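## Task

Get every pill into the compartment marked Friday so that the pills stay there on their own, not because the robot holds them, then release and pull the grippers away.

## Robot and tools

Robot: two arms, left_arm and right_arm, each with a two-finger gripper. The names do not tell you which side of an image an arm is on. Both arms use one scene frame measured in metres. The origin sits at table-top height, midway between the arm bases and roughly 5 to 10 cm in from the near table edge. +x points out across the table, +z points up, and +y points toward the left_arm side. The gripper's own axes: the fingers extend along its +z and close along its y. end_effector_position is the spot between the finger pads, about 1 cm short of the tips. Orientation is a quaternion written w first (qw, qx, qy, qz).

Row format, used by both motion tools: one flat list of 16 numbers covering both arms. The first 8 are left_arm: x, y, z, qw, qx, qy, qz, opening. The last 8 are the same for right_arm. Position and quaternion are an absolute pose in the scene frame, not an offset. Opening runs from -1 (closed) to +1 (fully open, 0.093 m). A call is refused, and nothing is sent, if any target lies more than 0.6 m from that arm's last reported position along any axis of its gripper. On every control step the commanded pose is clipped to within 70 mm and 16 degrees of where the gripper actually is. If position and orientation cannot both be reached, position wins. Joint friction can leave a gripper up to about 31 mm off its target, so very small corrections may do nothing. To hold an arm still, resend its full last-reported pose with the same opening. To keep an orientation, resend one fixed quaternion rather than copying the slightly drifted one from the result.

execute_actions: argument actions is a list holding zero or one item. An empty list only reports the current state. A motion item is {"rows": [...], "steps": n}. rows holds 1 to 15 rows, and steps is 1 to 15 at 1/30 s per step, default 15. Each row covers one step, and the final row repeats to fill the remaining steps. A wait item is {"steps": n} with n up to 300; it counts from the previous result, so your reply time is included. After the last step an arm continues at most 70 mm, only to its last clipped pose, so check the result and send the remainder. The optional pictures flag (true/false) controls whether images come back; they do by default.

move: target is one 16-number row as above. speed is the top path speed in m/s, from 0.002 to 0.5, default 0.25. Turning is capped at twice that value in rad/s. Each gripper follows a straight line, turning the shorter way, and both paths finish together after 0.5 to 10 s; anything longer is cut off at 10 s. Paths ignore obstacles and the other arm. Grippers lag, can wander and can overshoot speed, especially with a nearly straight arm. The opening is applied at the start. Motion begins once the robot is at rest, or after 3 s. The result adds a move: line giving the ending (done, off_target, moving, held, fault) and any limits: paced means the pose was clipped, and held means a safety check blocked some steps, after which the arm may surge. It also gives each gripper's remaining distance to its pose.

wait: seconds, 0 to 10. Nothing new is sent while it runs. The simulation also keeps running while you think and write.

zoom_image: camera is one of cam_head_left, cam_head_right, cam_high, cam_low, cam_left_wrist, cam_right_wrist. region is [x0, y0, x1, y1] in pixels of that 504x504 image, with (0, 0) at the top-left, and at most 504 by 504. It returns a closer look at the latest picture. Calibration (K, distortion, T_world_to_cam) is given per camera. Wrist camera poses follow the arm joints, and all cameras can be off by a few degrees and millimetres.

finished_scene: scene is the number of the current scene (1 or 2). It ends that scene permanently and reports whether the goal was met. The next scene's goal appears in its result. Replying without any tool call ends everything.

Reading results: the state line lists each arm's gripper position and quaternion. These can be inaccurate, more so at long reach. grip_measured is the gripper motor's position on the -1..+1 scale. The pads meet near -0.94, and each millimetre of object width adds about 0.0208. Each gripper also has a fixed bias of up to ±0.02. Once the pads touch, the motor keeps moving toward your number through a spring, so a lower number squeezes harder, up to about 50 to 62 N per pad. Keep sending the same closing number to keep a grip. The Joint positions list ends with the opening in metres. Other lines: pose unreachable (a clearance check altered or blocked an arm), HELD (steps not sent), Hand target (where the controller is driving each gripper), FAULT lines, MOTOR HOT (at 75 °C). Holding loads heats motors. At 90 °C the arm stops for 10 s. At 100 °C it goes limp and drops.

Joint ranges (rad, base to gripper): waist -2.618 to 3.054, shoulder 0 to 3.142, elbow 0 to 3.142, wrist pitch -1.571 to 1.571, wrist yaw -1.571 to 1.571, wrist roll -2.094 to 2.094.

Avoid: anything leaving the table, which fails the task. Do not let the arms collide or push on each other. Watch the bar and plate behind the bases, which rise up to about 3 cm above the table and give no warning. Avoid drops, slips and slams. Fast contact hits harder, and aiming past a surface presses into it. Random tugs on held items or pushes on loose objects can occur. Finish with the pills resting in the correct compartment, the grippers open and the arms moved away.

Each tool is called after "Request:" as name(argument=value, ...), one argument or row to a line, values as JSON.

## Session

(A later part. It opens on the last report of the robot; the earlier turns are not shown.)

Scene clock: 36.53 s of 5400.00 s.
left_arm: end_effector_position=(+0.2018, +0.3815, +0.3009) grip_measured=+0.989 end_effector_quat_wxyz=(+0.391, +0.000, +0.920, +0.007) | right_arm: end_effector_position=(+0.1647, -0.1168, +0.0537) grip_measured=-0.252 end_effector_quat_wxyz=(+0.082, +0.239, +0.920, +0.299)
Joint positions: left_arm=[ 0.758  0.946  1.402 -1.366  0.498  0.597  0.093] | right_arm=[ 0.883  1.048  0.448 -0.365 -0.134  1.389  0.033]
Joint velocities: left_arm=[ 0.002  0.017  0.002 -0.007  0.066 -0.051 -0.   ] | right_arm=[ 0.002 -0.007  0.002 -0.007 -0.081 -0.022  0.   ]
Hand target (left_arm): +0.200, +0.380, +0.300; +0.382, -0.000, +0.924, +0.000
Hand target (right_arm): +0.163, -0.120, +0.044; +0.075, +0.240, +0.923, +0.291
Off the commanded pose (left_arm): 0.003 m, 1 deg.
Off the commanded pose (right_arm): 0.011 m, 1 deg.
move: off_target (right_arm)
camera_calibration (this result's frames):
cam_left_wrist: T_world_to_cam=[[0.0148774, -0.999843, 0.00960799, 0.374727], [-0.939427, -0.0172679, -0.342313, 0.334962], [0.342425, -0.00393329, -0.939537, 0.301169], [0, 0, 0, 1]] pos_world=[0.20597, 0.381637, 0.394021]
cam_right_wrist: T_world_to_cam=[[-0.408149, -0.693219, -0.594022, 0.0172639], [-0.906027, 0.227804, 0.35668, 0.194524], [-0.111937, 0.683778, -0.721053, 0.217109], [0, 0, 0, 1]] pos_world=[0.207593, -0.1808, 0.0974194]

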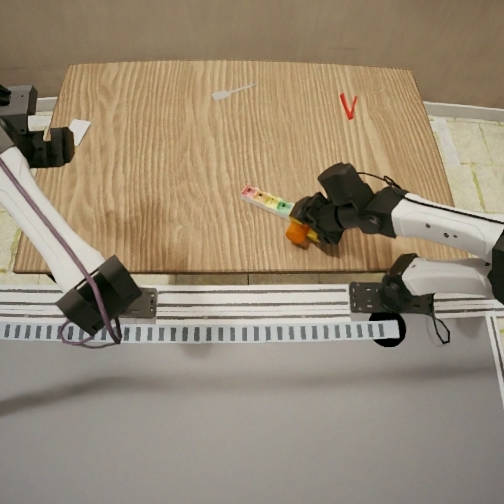

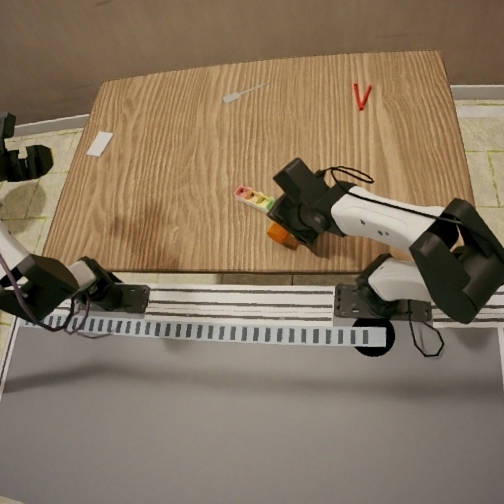

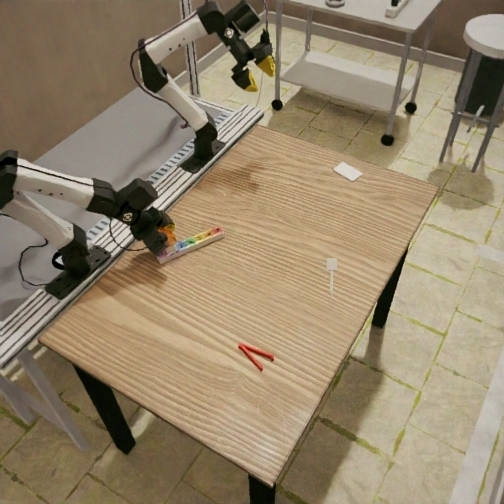

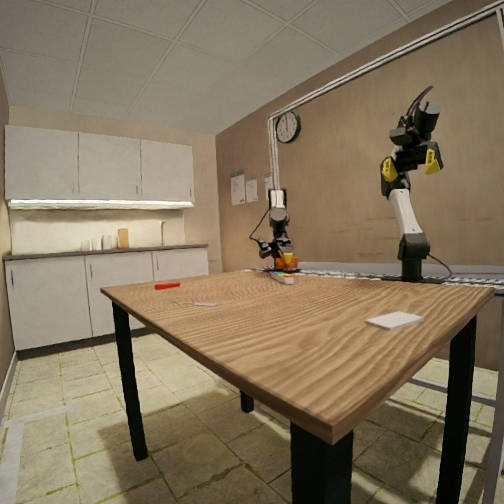

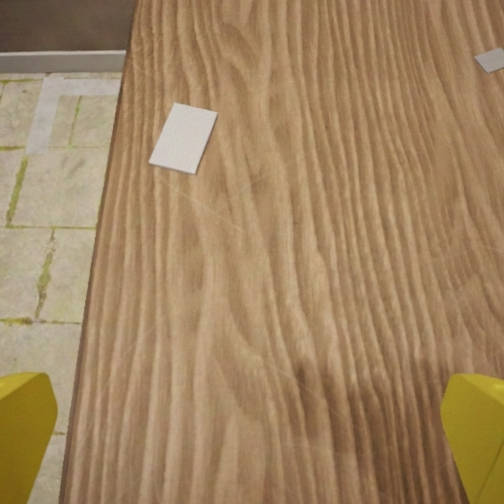

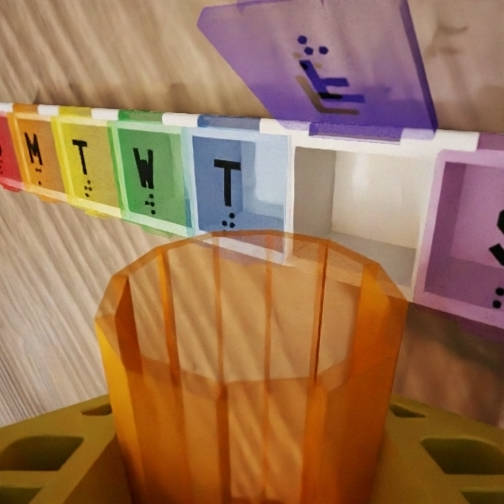

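Request:
move(
  target=[0.2,0.38,0.3,0.38,0,0.92,0,1,0.165,-0.120,0.053,-0.022,0.268,0.910,0.314,-0.27],
  speed=0.025,
)

Scene clock: 42.67 s of 5400.00 s.
left_arm: end_effector_position=(+0.2018, +0.3815, +0.3009) grip_measured=+0.989 end_effector_quat_wxyz=(+0.391, +0.000, +0.920, +0.007) | right_arm: end_effector_position=(+0.1597, -0.1229, +0.0485) grip_measured=-0.252 end_effector_quat_wxyz=(-0.021, +0.269, +0.911, +0.311)
Joint positions: left_arm=[ 0.758  0.946  1.402 -1.366  0.498  0.597  0.093] | right_arm=[ 0.717  1.111  0.469 -0.423 -0.389  1.349  0.033]
Joint velocities: left_arm=[-0.022  0.012 -0.012  0.022 -0.007  0.066 -0.   ] | right_arm=[-0.002 -0.042 -0.007 -0.037 -0.022 -0.066  0.   ]
Hand target (left_arm): +0.200, +0.380, +0.300; +0.382, -0.000, +0.924, +0.000
Hand target (right_arm): +0.164, -0.120, +0.053; -0.022, +0.268, +0.910, +0.314
Off the commanded pose (left_arm): 0.003 m, 1 deg.
Off the commanded pose (right_arm): 0.008 m, 0 deg.
move: done
camera_calibration (this result's frames):
cam_left_wrist: T_world_to_cam=[[0.0148774, -0.999843, 0.00960799, 0.374727], [-0.939427, -0.0172679, -0.342313, 0.334962], [0.342425, -0.00393329, -0.939537, 0.301169], [0, 0, 0, 1]] pos_world=[0.20597, 0.381637, 0.394021]
cam_right_wrist: T_world_to_cam=[[-0.520969, -0.647559, -0.556111, 0.0296238], [-0.816354, 0.187701, 0.546199, 0.16476], [-0.249314, 0.738536, -0.626424, 0.241031], [0, 0, 0, 1]] pos_world=[0.210028, -0.189753, 0.0774699]

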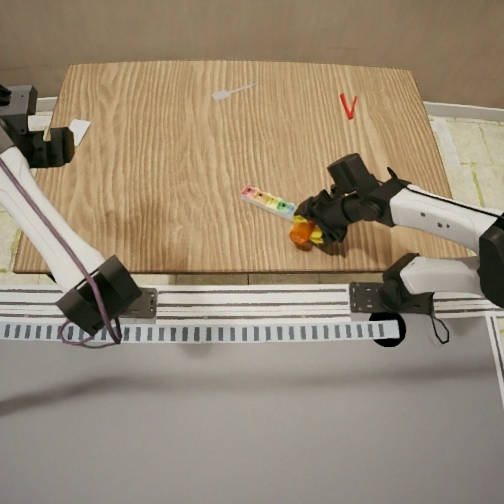

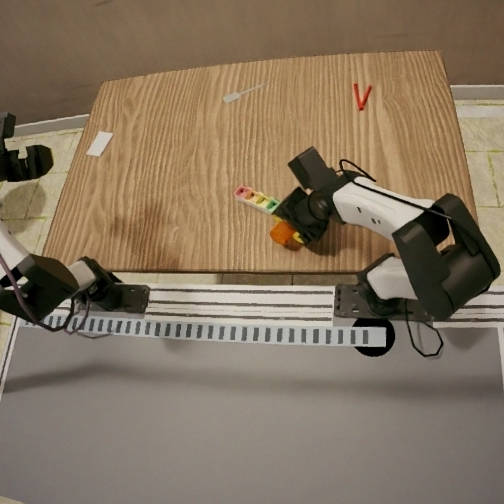

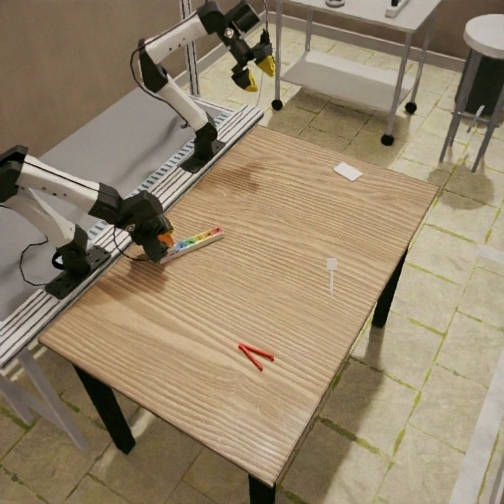

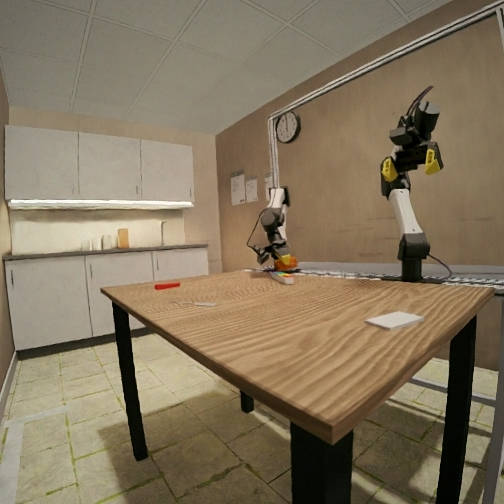

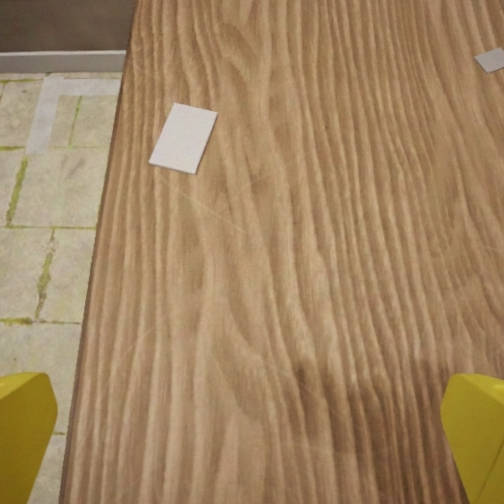

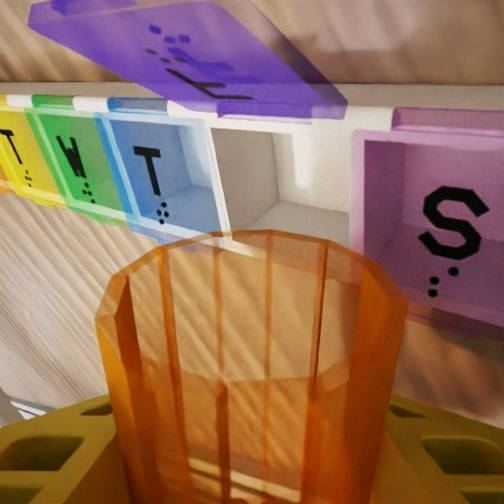

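Request:
move(
  target=[0.2,0.38,0.3,0.38,0,0.92,0,1,0.173,-0.116,0.064,-0.087,0.286,0.896,0.328,-0.27],
  speed=0.02,
)

Scene clock: 46.80 s of 5400.00 s.
left_arm: end_effector_position=(+0.2018, +0.3815, +0.3009) grip_measured=+0.989 end_effector_quat_wxyz=(+0.391, +0.000, +0.920, +0.007) | right_arm: end_effector_position=(+0.1662, -0.1191, +0.0589) grip_measured=-0.252 end_effector_quat_wxyz=(-0.087, +0.288, +0.897, +0.322)
Joint positions: left_arm=[ 0.758  0.946  1.402 -1.366  0.498  0.597  0.093] | right_arm=[ 0.618  1.205  0.554 -0.496 -0.545  1.317  0.033]
Joint velocities: left_arm=[-0.012  0.007 -0.002  0.007  0.007 -0.037  0.   ] | right_arm=[-0.007 -0.012  0.027  0.007  0.007 -0.11   0.001]
Hand target (left_arm): +0.200, +0.380, +0.300; +0.382, -0.000, +0.924, +0.000
Hand target (right_arm): +0.173, -0.116, +0.065; -0.087, +0.286, +0.896, +0.328
Off the commanded pose (left_arm): 0.003 m, 1 deg.
Off the commanded pose (right_arm): 0.009 m, 1 deg.
move: done
camera_calibration (this result's frames):
cam_left_wrist: T_world_to_cam=[[0.0148774, -0.999843, 0.00960799, 0.374727], [-0.939427, -0.0172679, -0.342313, 0.334962], [0.342425, -0.00393329, -0.939537, 0.301169], [0, 0, 0, 1]] pos_world=[0.20597, 0.381637, 0.394021]
cam_right_wrist: T_world_to_cam=[[-0.591125, -0.612004, -0.525378, 0.0553261], [-0.738869, 0.149635, 0.657025, 0.139765], [-0.323487, 0.776569, -0.540644, 0.258166], [0, 0, 0, 1]] pos_world=[0.219486, -0.187538, 0.0768143]

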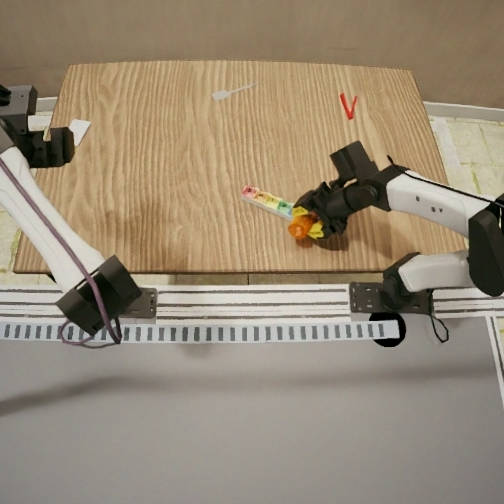

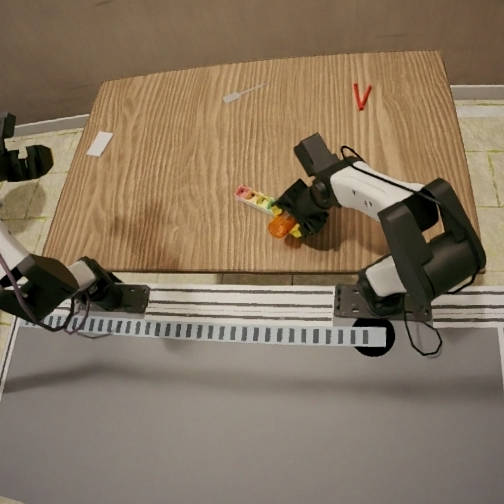

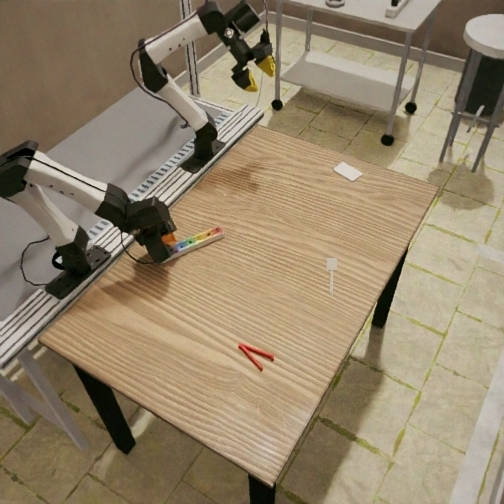

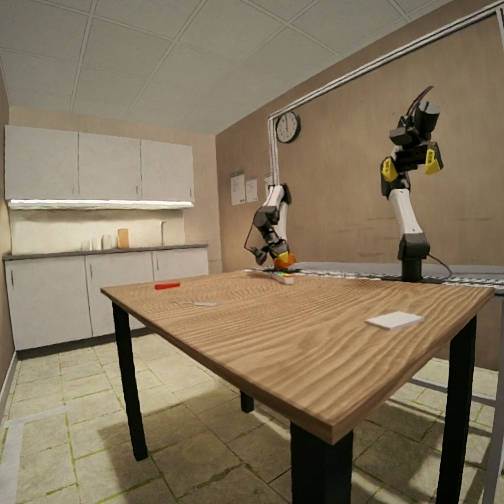

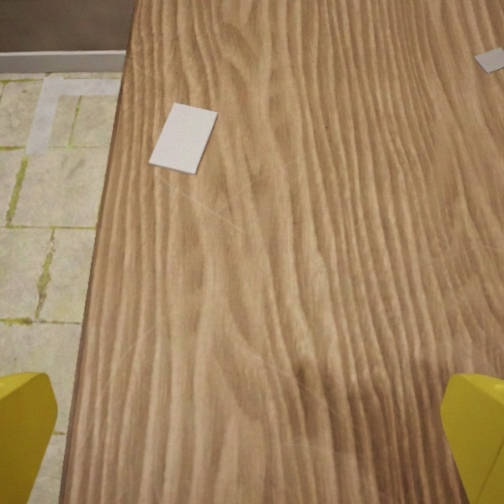

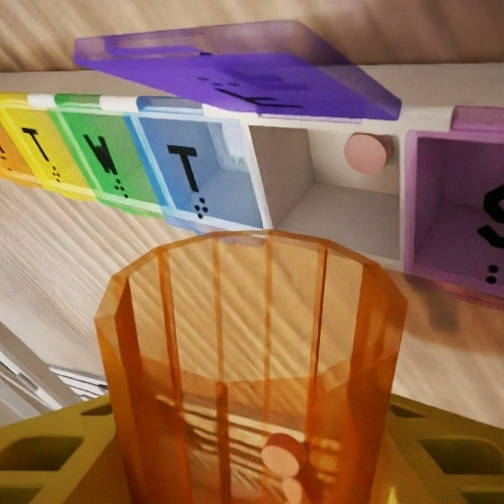

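Request:
move(
  target=[0.2,0.38,0.3,0.38,0,0.92,0,1,0.180,-0.120,0.068,-0.167,0.306,0.872,0.343,-0.27],
  speed=0.018,
)

Scene clock: 53.70 s of 5400.00 s.
left_arm: end_effector_position=(+0.2018, +0.3815, +0.3009) grip_measured=+0.989 end_effector_quat_wxyz=(+0.391, +0.000, +0.920, +0.007) | right_arm: end_effector_position=(+0.1725, -0.1222, +0.0635) grip_measured=-0.252 end_effector_quat_wxyz=(-0.168, +0.308, +0.874, +0.337)
Joint positions: left_arm=[ 0.758  0.946  1.402 -1.366  0.498  0.597  0.093] | right_arm=[ 0.493  1.329  0.625 -0.585 -0.727  1.238  0.033]
Joint velocities: left_arm=[-0.002  0.002 -0.007 -0.007 -0.037  0.007 -0.   ] | right_arm=[ 0.007  0.002  0.017 -0.007  0.007 -0.007 -0.   ]
Hand target (left_arm): +0.200, +0.380, +0.300; +0.382, -0.000, +0.924, +0.000
Hand target (right_arm): +0.180, -0.119, +0.069; -0.167, +0.306, +0.872, +0.343
Off the commanded pose (left_arm): 0.003 m, 1 deg.
Off the commanded pose (right_arm): 0.009 m, 1 deg.
move: done
camera_calibration (this result's frames):
cam_left_wrist: T_world_to_cam=[[0.0148774, -0.999843, 0.00960799, 0.374727], [-0.939427, -0.0172679, -0.342313, 0.334962], [0.342425, -0.00393329, -0.939537, 0.301169], [0, 0, 0, 1]] pos_world=[0.20597, 0.381637, 0.394021]
cam_right_wrist: T_world_to_cam=[[-0.668676, -0.569705, -0.477817, 0.0751269], [-0.628459, 0.0895955, 0.772665, 0.108126], [-0.397381, 0.816951, -0.417947, 0.274984], [0, 0, 0, 1]] pos_world=[0.227462, -0.191536, 0.0672808]

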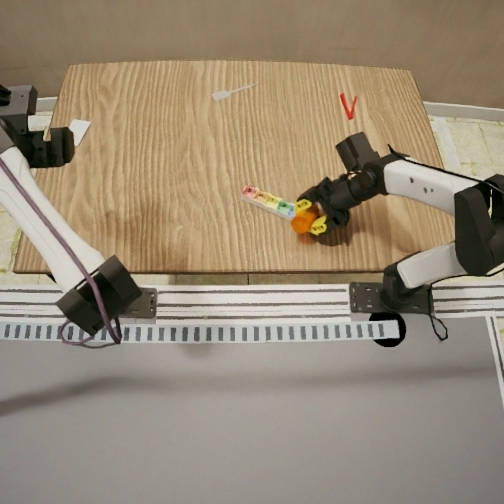

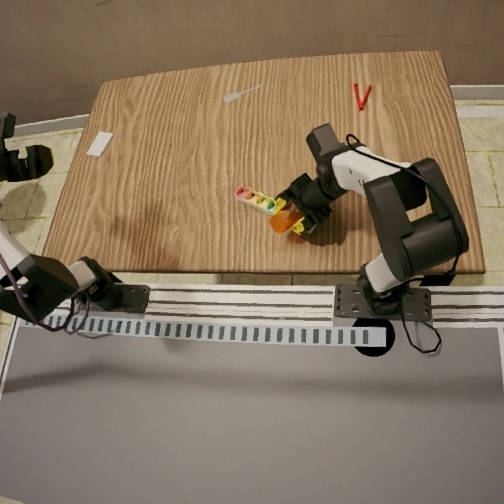

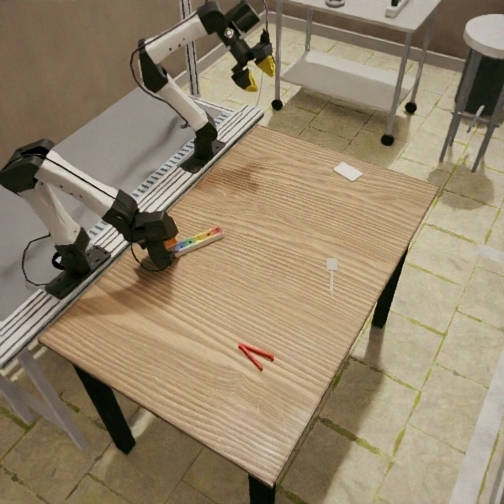

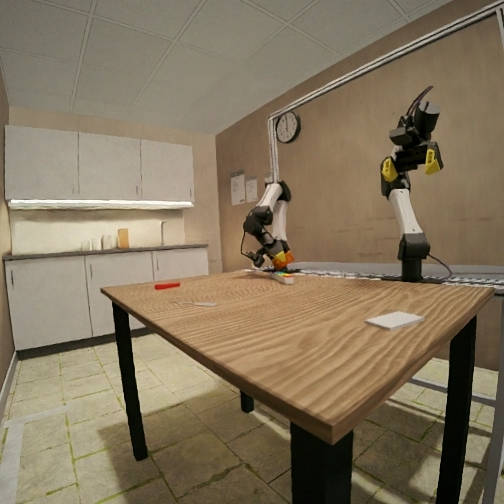

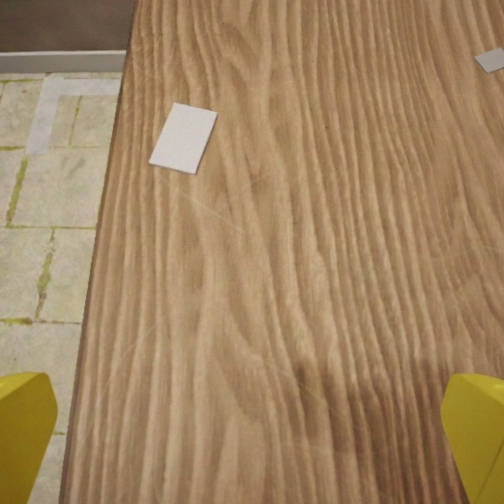

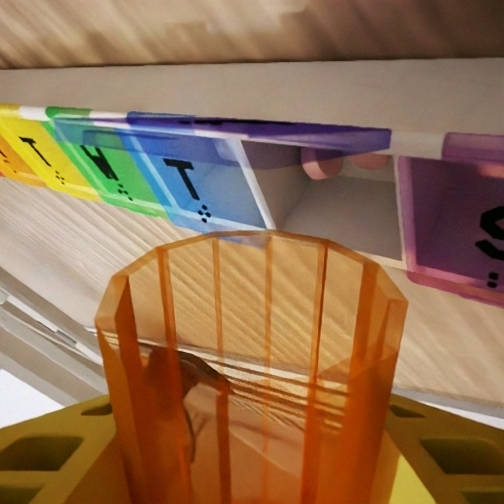

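Looks empty; untilt and check.

Request:
move(
  target=[0.2,0.38,0.3,0.38,0,0.92,0,1,0.15,-0.13,0.11,0.195,0.199,0.924,0.257,-0.27],
  speed=0.2,
)

Scene clock: 56.60 s of 5400.00 s.
left_arm: end_effector_position=(+0.2018, +0.3815, +0.3009) grip_measured=+0.989 end_effector_quat_wxyz=(+0.391, +0.000, +0.920, +0.007) | right_arm: end_effector_position=(+0.1538, -0.1287, +0.1109) grip_measured=-0.252 end_effector_quat_wxyz=(+0.196, +0.198, +0.925, +0.261)
Joint positions: left_arm=[ 0.758  0.946  1.402 -1.366  0.498  0.597  0.093] | right_arm=[ 1.107  0.888  0.603 -0.664  0.198  1.419  0.033]
Joint velocities: left_arm=[-0.002 -0.017 -0.007 -0.022 -0.022 -0.11  -0.   ] | right_arm=[-0.017  0.007 -0.007 -0.051  0.081  0.007  0.   ]
Hand target (left_arm): +0.200, +0.380, +0.300; +0.382, -0.000, +0.924, +0.000
Hand target (right_arm): +0.152, -0.132, +0.108; +0.198, +0.199, +0.924, +0.259
Off the commanded pose (left_arm): 0.003 m, 1 deg.
Off the commanded pose (right_arm): 0.004 m, 0 deg.
move: done
camera_calibration (this result's frames):
cam_left_wrist: T_world_to_cam=[[0.0148774, -0.999843, 0.00960799, 0.374727], [-0.939427, -0.0172679, -0.342313, 0.334962], [0.342425, -0.00393329, -0.939537, 0.301169], [0, 0, 0, 1]] pos_world=[0.20597, 0.381637, 0.394021]
cam_right_wrist: T_world_to_cam=[[-0.279183, -0.773072, -0.569575, 0.00564393], [-0.958822, 0.256631, 0.121657, 0.204874], [0.0521213, 0.580086, -0.812886, 0.236849], [0, 0, 0, 1]] pos_world=[0.185669, -0.185607, 0.170822]

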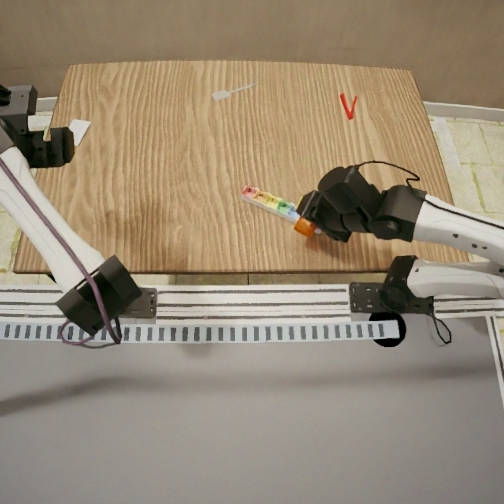

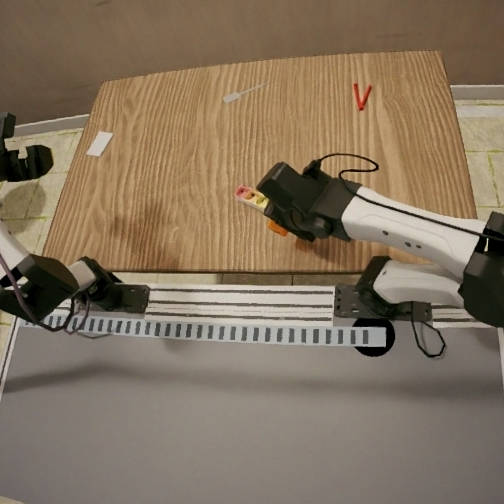

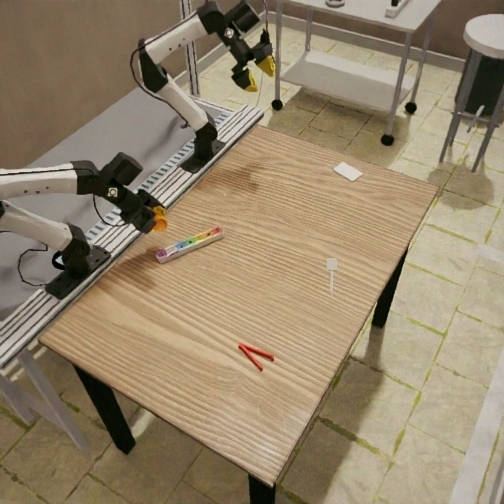

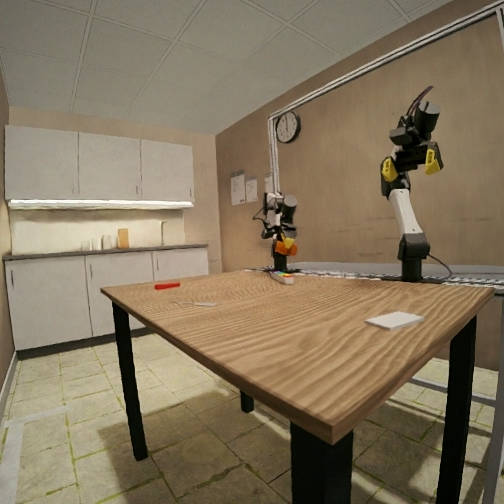

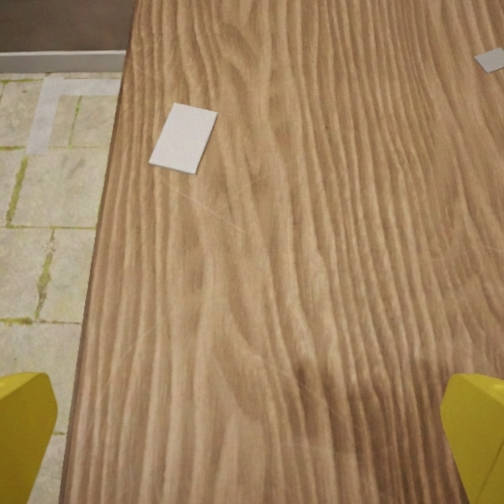

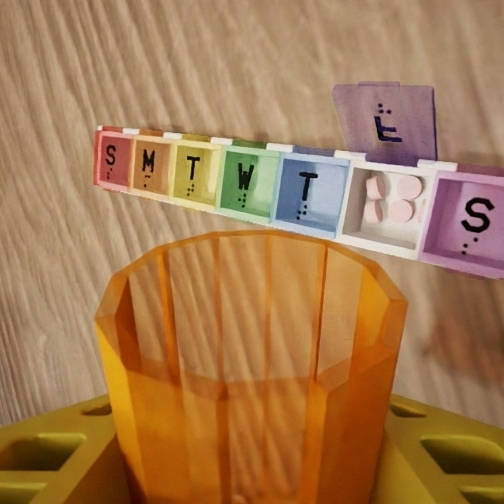

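Four plus one at the wall. Put the bottle back.

Request:
move(
  target=[0.2,0.38,0.3,0.38,0,0.92,0,1,0.26,0.24,0.12,0.606,-0.364,0.606,0.364,-0.27],
  speed=0.35,
)

Request:
move(
  target=[0.2,0.38,0.3,0.38,0,0.92,0,1,0.266,0.248,0.054,0.606,-0.364,0.606,0.364,-0.27],
  speed=0.06,
)

Request:
move(
  target=[0.2,0.38,0.3,0.38,0,0.92,0,1,0.266,0.248,0.054,0.606,-0.364,0.606,0.364,1],
)

Request:
move(
  target=[0.2,0.38,0.3,0.38,0,0.92,0,1,0.19,0.11,0.17,0.606,-0.364,0.606,0.364,1],
)

Scene clock: 60.10 s of 5400.00 s.
left_arm: end_effector_position=(+0.2018, +0.3815, +0.3009) grip_measured=+0.989 end_effector_quat_wxyz=(+0.391, +0.000, +0.920, +0.007) | right_arm: end_effector_position=(+0.2499, +0.2399, +0.1154) grip_measured=-0.252 end_effector_quat_wxyz=(+0.592, -0.371, +0.616, +0.363)
Joint positions: left_arm=[ 0.758  0.946  1.402 -1.366  0.498  0.597  0.093] | right_arm=[1.236 2.32  1.276 0.998 0.095 0.025 0.033]
Joint velocities: left_arm=[-0.002 -0.007  0.007 -0.037 -0.022  0.007 -0.   ] | right_arm=[-0.002 -0.012  0.002 -0.037  0.022 -0.037  0.   ]
Hand target (left_arm): +0.200, +0.380, +0.300; +0.382, -0.000, +0.924, +0.000
Hand target (right_arm): +0.256, +0.243, +0.124; +0.603, -0.367, +0.606, +0.367
Off the commanded pose (left_arm): 0.003 m, 1 deg.
Off the commanded pose (right_arm): 0.011 m, 2 deg.
move: off_target (right_arm)
camera_calibration (this result's frames):
cam_left_wrist: T_world_to_cam=[[0.0148774, -0.999843, 0.00960799, 0.374727], [-0.939427, -0.0172679, -0.342313, 0.334962], [0.342425, -0.00393329, -0.939537, 0.301169], [0, 0, 0, 1]] pos_world=[0.20597, 0.381637, 0.394021]
cam_right_wrist: T_world_to_cam=[[0.889562, -0.455868, -0.0293786, -0.110539], [-0.236636, -0.404841, -0.883237, 0.295989], [0.390746, 0.792646, -0.468006, -0.153718], [0, 0, 0, 1]] pos_world=[0.228438, 0.191281, 0.186241]

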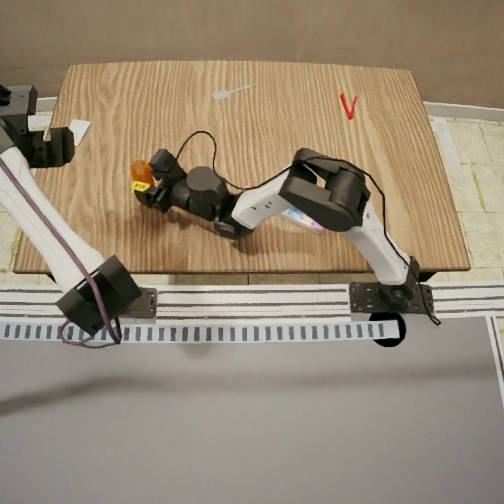

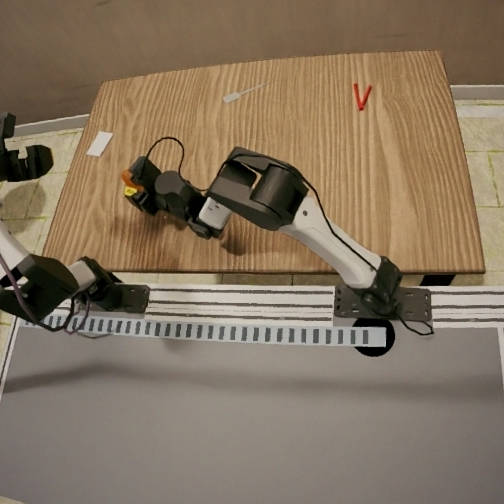

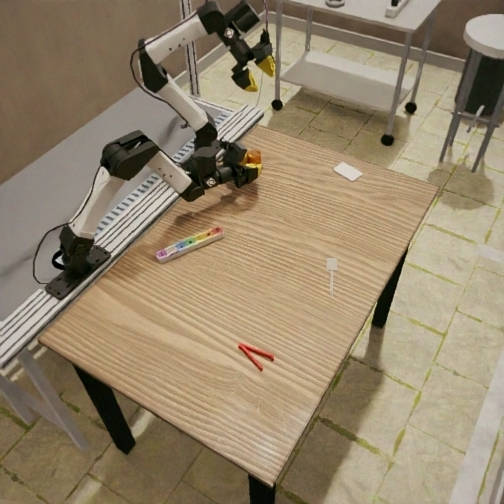

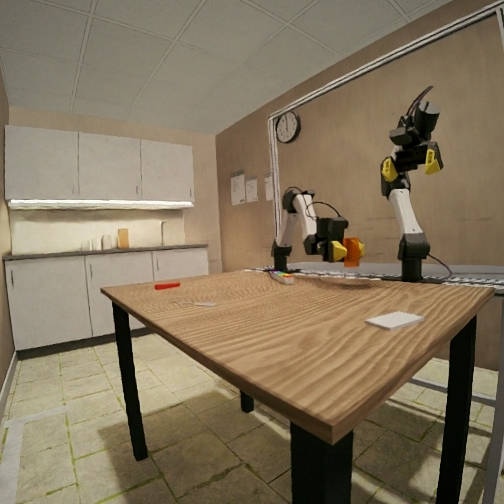

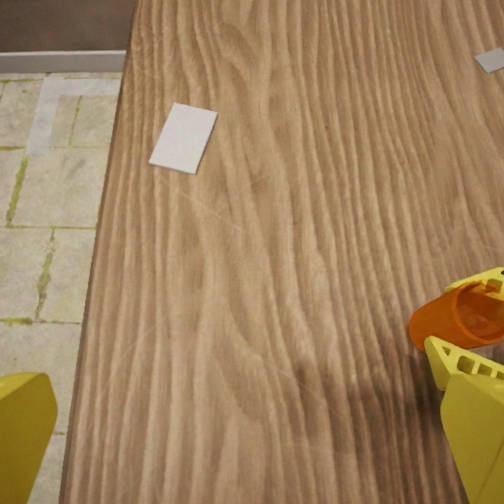

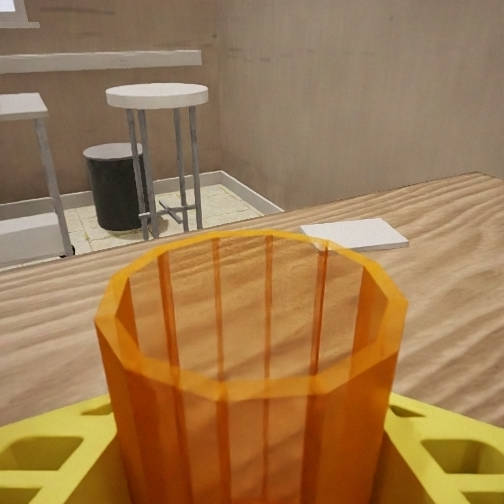

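Scene clock: 61.43 s of 5400.00 s.
left_arm: end_effector_position=(+0.2018, +0.3815, +0.3009) grip_measured=+0.989 end_effector_quat_wxyz=(+0.391, +0.000, +0.920, +0.007) | right_arm: end_effector_position=(+0.2598, +0.2462, +0.0518) grip_measured=-0.252 end_effector_quat_wxyz=(+0.599, -0.367, +0.612, +0.363)
Joint positions: left_arm=[ 0.758  0.946  1.402 -1.366  0.498  0.597  0.093] | right_arm=[1.226 2.539 1.347 1.162 0.093 0.02  0.033]
Joint velocities: left_arm=[ 0.002  0.002 -0.002 -0.007 -0.007 -0.037 -0.   ] | right_arm=[-0.017  0.007  0.002 -0.007  0.022 -0.037 -0.   ]
Hand target (left_arm): +0.200, +0.380, +0.300; +0.382, -0.000, +0.924, +0.000
Hand target (right_arm): +0.266, +0.249, +0.054; +0.606, -0.364, +0.606, +0.364
Off the commanded pose (left_arm): 0.003 m, 1 deg.
Off the commanded pose (right_arm): 0.007 m, 1 deg.
move: done
camera_calibration (this result's frames):
cam_left_wrist: T_world_to_cam=[[0.0148774, -0.999843, 0.00960799, 0.374727], [-0.939427, -0.0172679, -0.342313, 0.334962], [0.342425, -0.00393329, -0.939537, 0.301169], [0, 0, 0, 1]] pos_world=[0.20597, 0.381637, 0.394021]
cam_right_wrist: T_world_to_cam=[[0.886495, -0.461987, -0.0263683, -0.116095], [-0.230794, -0.392037, -0.890529, 0.240402], [0.401075, 0.795535, -0.454163, -0.196463], [0, 0, 0, 1]] pos_world=[0.237197, 0.196905, 0.121798]

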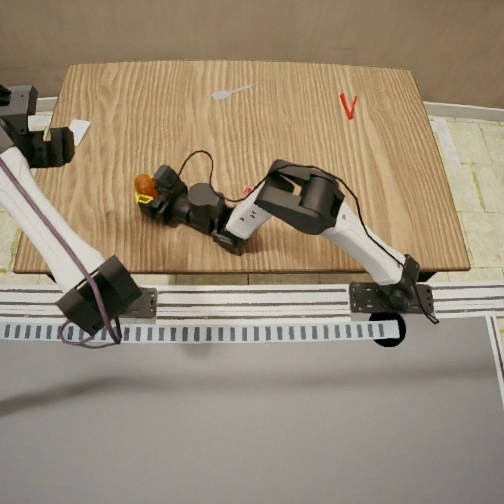

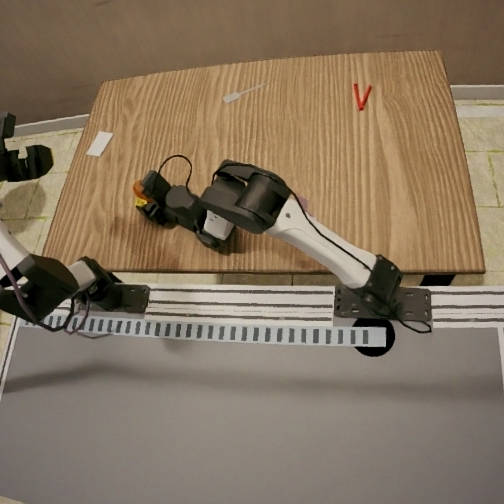

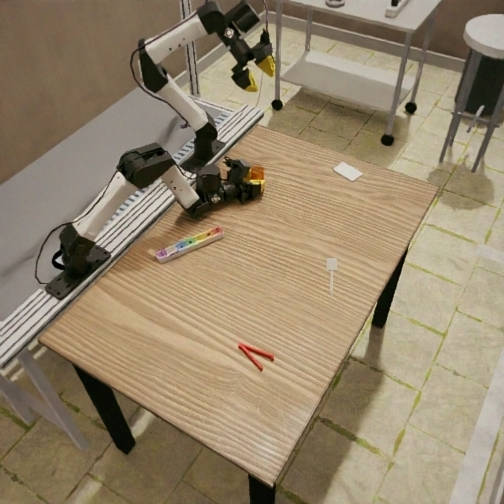

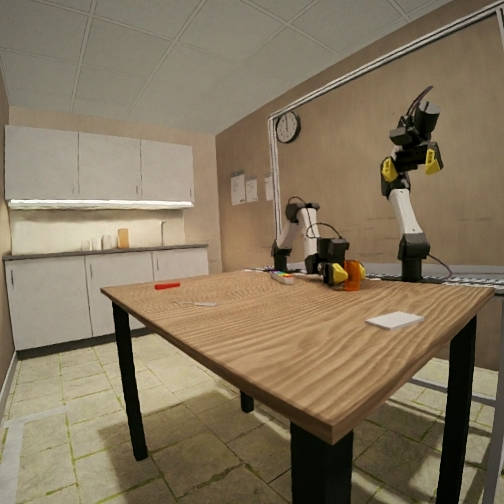

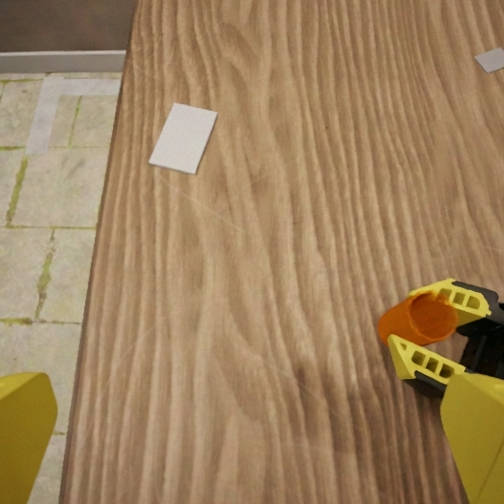

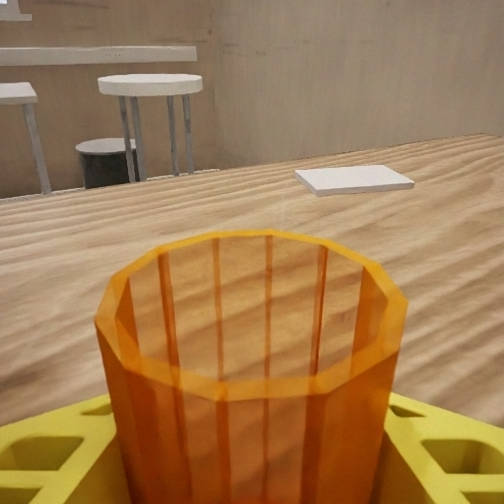

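Scene clock: 62.13 s of 5400.00 s.
left_arm: end_effector_position=(+0.2018, +0.3815, +0.3009) grip_measured=+0.989 end_effector_quat_wxyz=(+0.391, +0.000, +0.920, +0.007) | right_arm: end_effector_position=(+0.2596, +0.2463, +0.0518) grip_measured=+0.988 end_effector_quat_wxyz=(+0.599, -0.367, +0.612, +0.363)
Joint positions: left_arm=[ 0.758  0.946  1.402 -1.366  0.498  0.597  0.093] | right_arm=[1.226 2.539 1.347 1.162 0.092 0.02  0.093]
Joint velocities: left_arm=[-0.022 -0.002 -0.017  0.066  0.022 -0.007  0.001] | right_arm=[-0.007 -0.022 -0.007  0.022  0.022  0.022  0.   ]
Hand target (left_arm): +0.200, +0.380, +0.300; +0.382, -0.000, +0.924, +0.000
Hand target (right_arm): +0.266, +0.248, +0.054; +0.606, -0.364, +0.606, +0.364
Off the commanded pose (left_arm): 0.003 m, 1 deg.
Off the commanded pose (right_arm): 0.007 m, 1 deg.
move: done
camera_calibration (this result's frames):
cam_left_wrist: T_world_to_cam=[[0.0148774, -0.999843, 0.00960799, 0.374727], [-0.939427, -0.0172679, -0.342313, 0.334962], [0.342425, -0.00393329, -0.939537, 0.301169], [0, 0, 0, 1]] pos_world=[0.20597, 0.381637, 0.394021]
cam_right_wrist: T_world_to_cam=[[0.886846, -0.46131, -0.0263828, -0.116224], [-0.230511, -0.392217, -0.890523, 0.240368], [0.40046, 0.795838, -0.454173, -0.196381], [0, 0, 0, 1]] pos_world=[0.237123, 0.196948, 0.121796]

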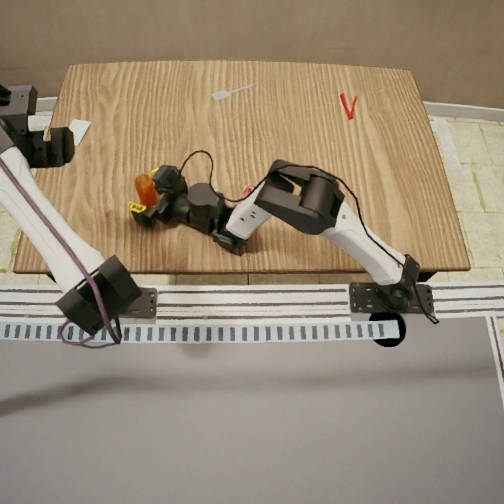

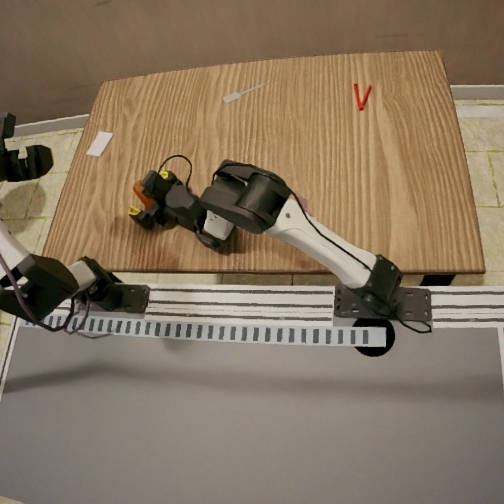

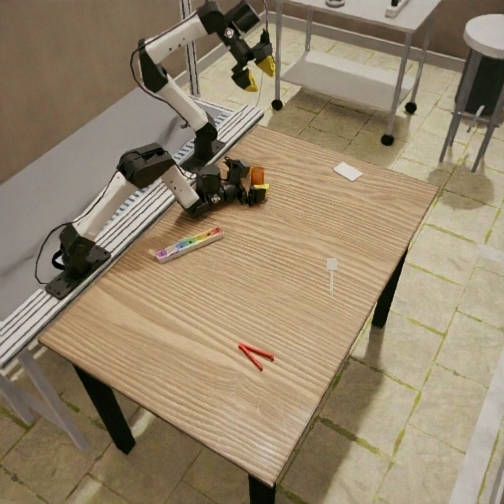

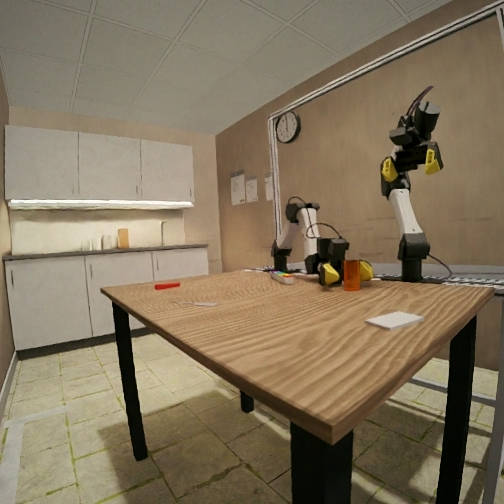

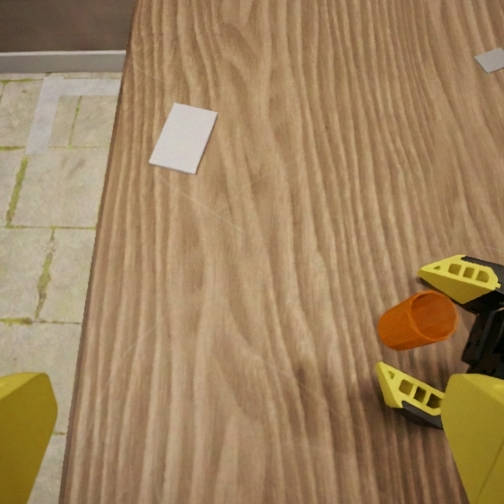

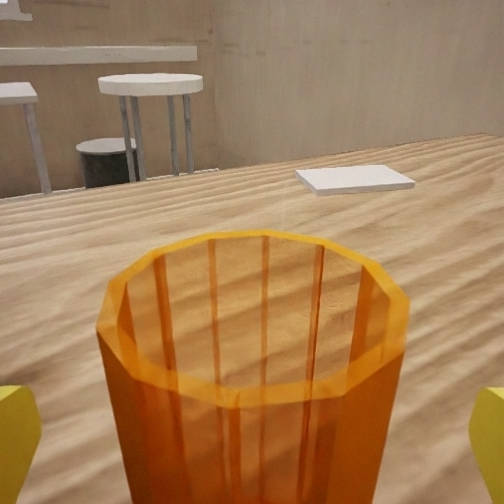

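Scene clock: 63.60 s of 5400.00 s.
left_arm: end_effector_position=(+0.2018, +0.3815, +0.3009) grip_measured=+0.989 end_effector_quat_wxyz=(+0.391, +0.000, +0.920, +0.007) | right_arm: end_effector_position=(+0.1950, +0.1121, +0.1727) grip_measured=+0.988 end_effector_quat_wxyz=(+0.609, -0.360, +0.602, +0.370)
Joint positions: left_arm=[ 0.758  0.946  1.402 -1.366  0.498  0.597  0.093] | right_arm=[1.249 1.804 0.657 1.153 0.117 0.02  0.093]
Joint velocities: left_arm=[ 0.002  0.002  0.012 -0.007 -0.022 -0.007  0.   ] | right_arm=[-0.012  0.007 -0.007 -0.066 -0.022 -0.037 -0.   ]
Hand target (left_arm): +0.200, +0.380, +0.300; +0.382, -0.000, +0.924, +0.000
Hand target (right_arm): +0.192, +0.108, +0.168; +0.606, -0.364, +0.606, +0.364
Off the commanded pose (left_arm): 0.003 m, 1 deg.
Off the commanded pose (right_arm): 0.006 m, 1 deg.
move: done
camera_calibration (this result's frames):
cam_left_wrist: T_world_to_cam=[[0.0148774, -0.999843, 0.00960799, 0.374727], [-0.939427, -0.0172679, -0.342313, 0.334962], [0.342425, -0.00393329, -0.939537, 0.301169], [0, 0, 0, 1]] pos_world=[0.20597, 0.381637, 0.394021]
cam_right_wrist: T_world_to_cam=[[0.886583, -0.461646, -0.0292107, -0.117025], [-0.218634, -0.362558, -0.905953, 0.277571], [0.407639, 0.809589, -0.422369, -0.0172007], [0, 0, 0, 1]] pos_world=[0.171451, 0.0605369, 0.240783]

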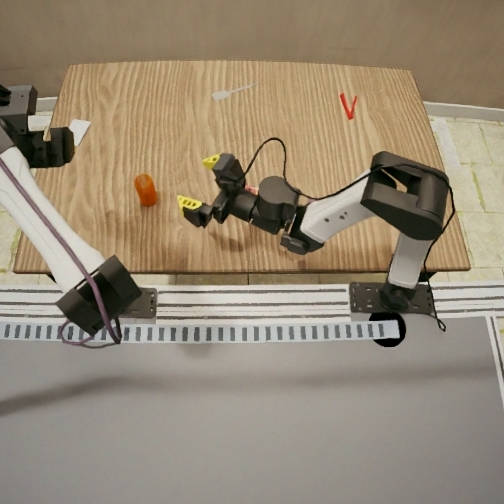

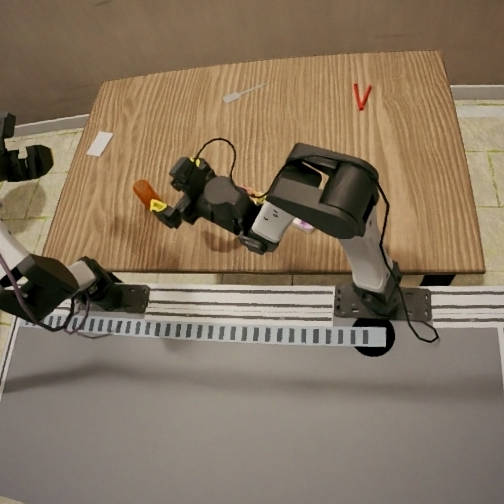

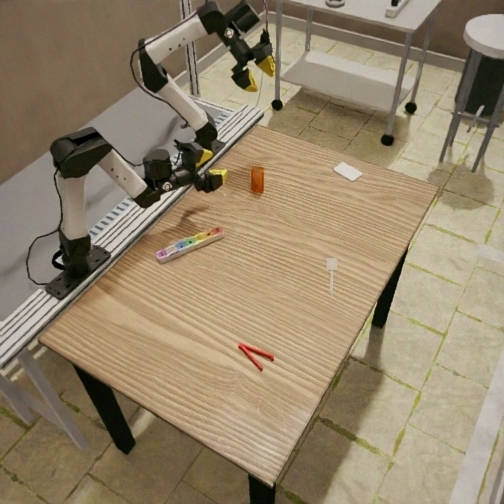

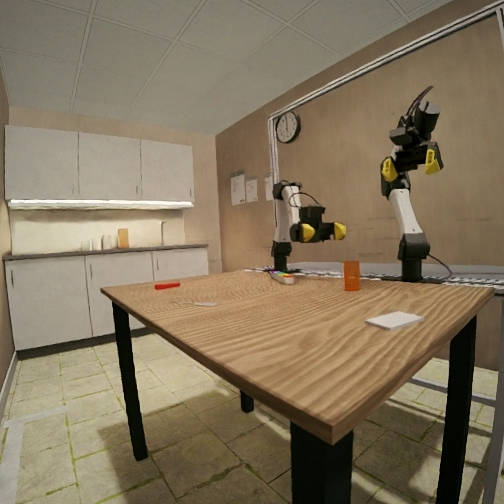

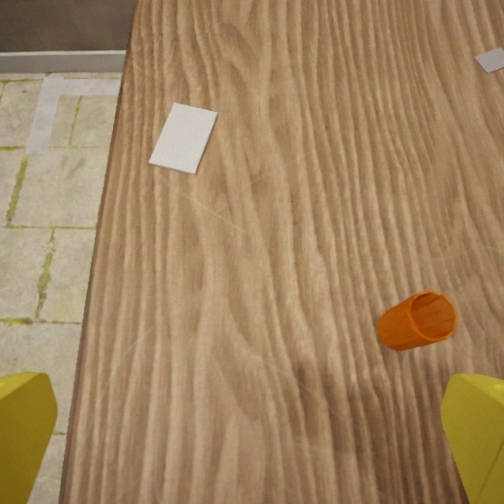

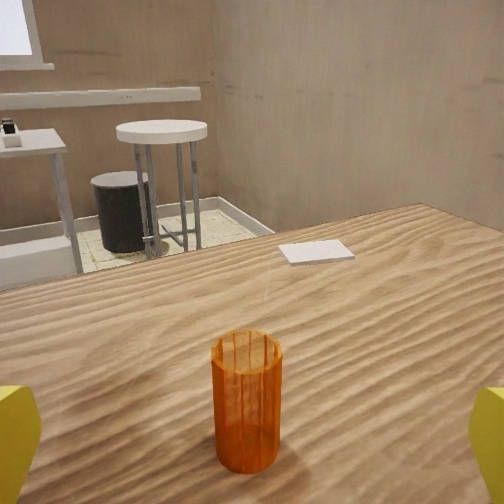

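Request:
finished_scene(
  scene=2,
)

The scene is finished: the task was done.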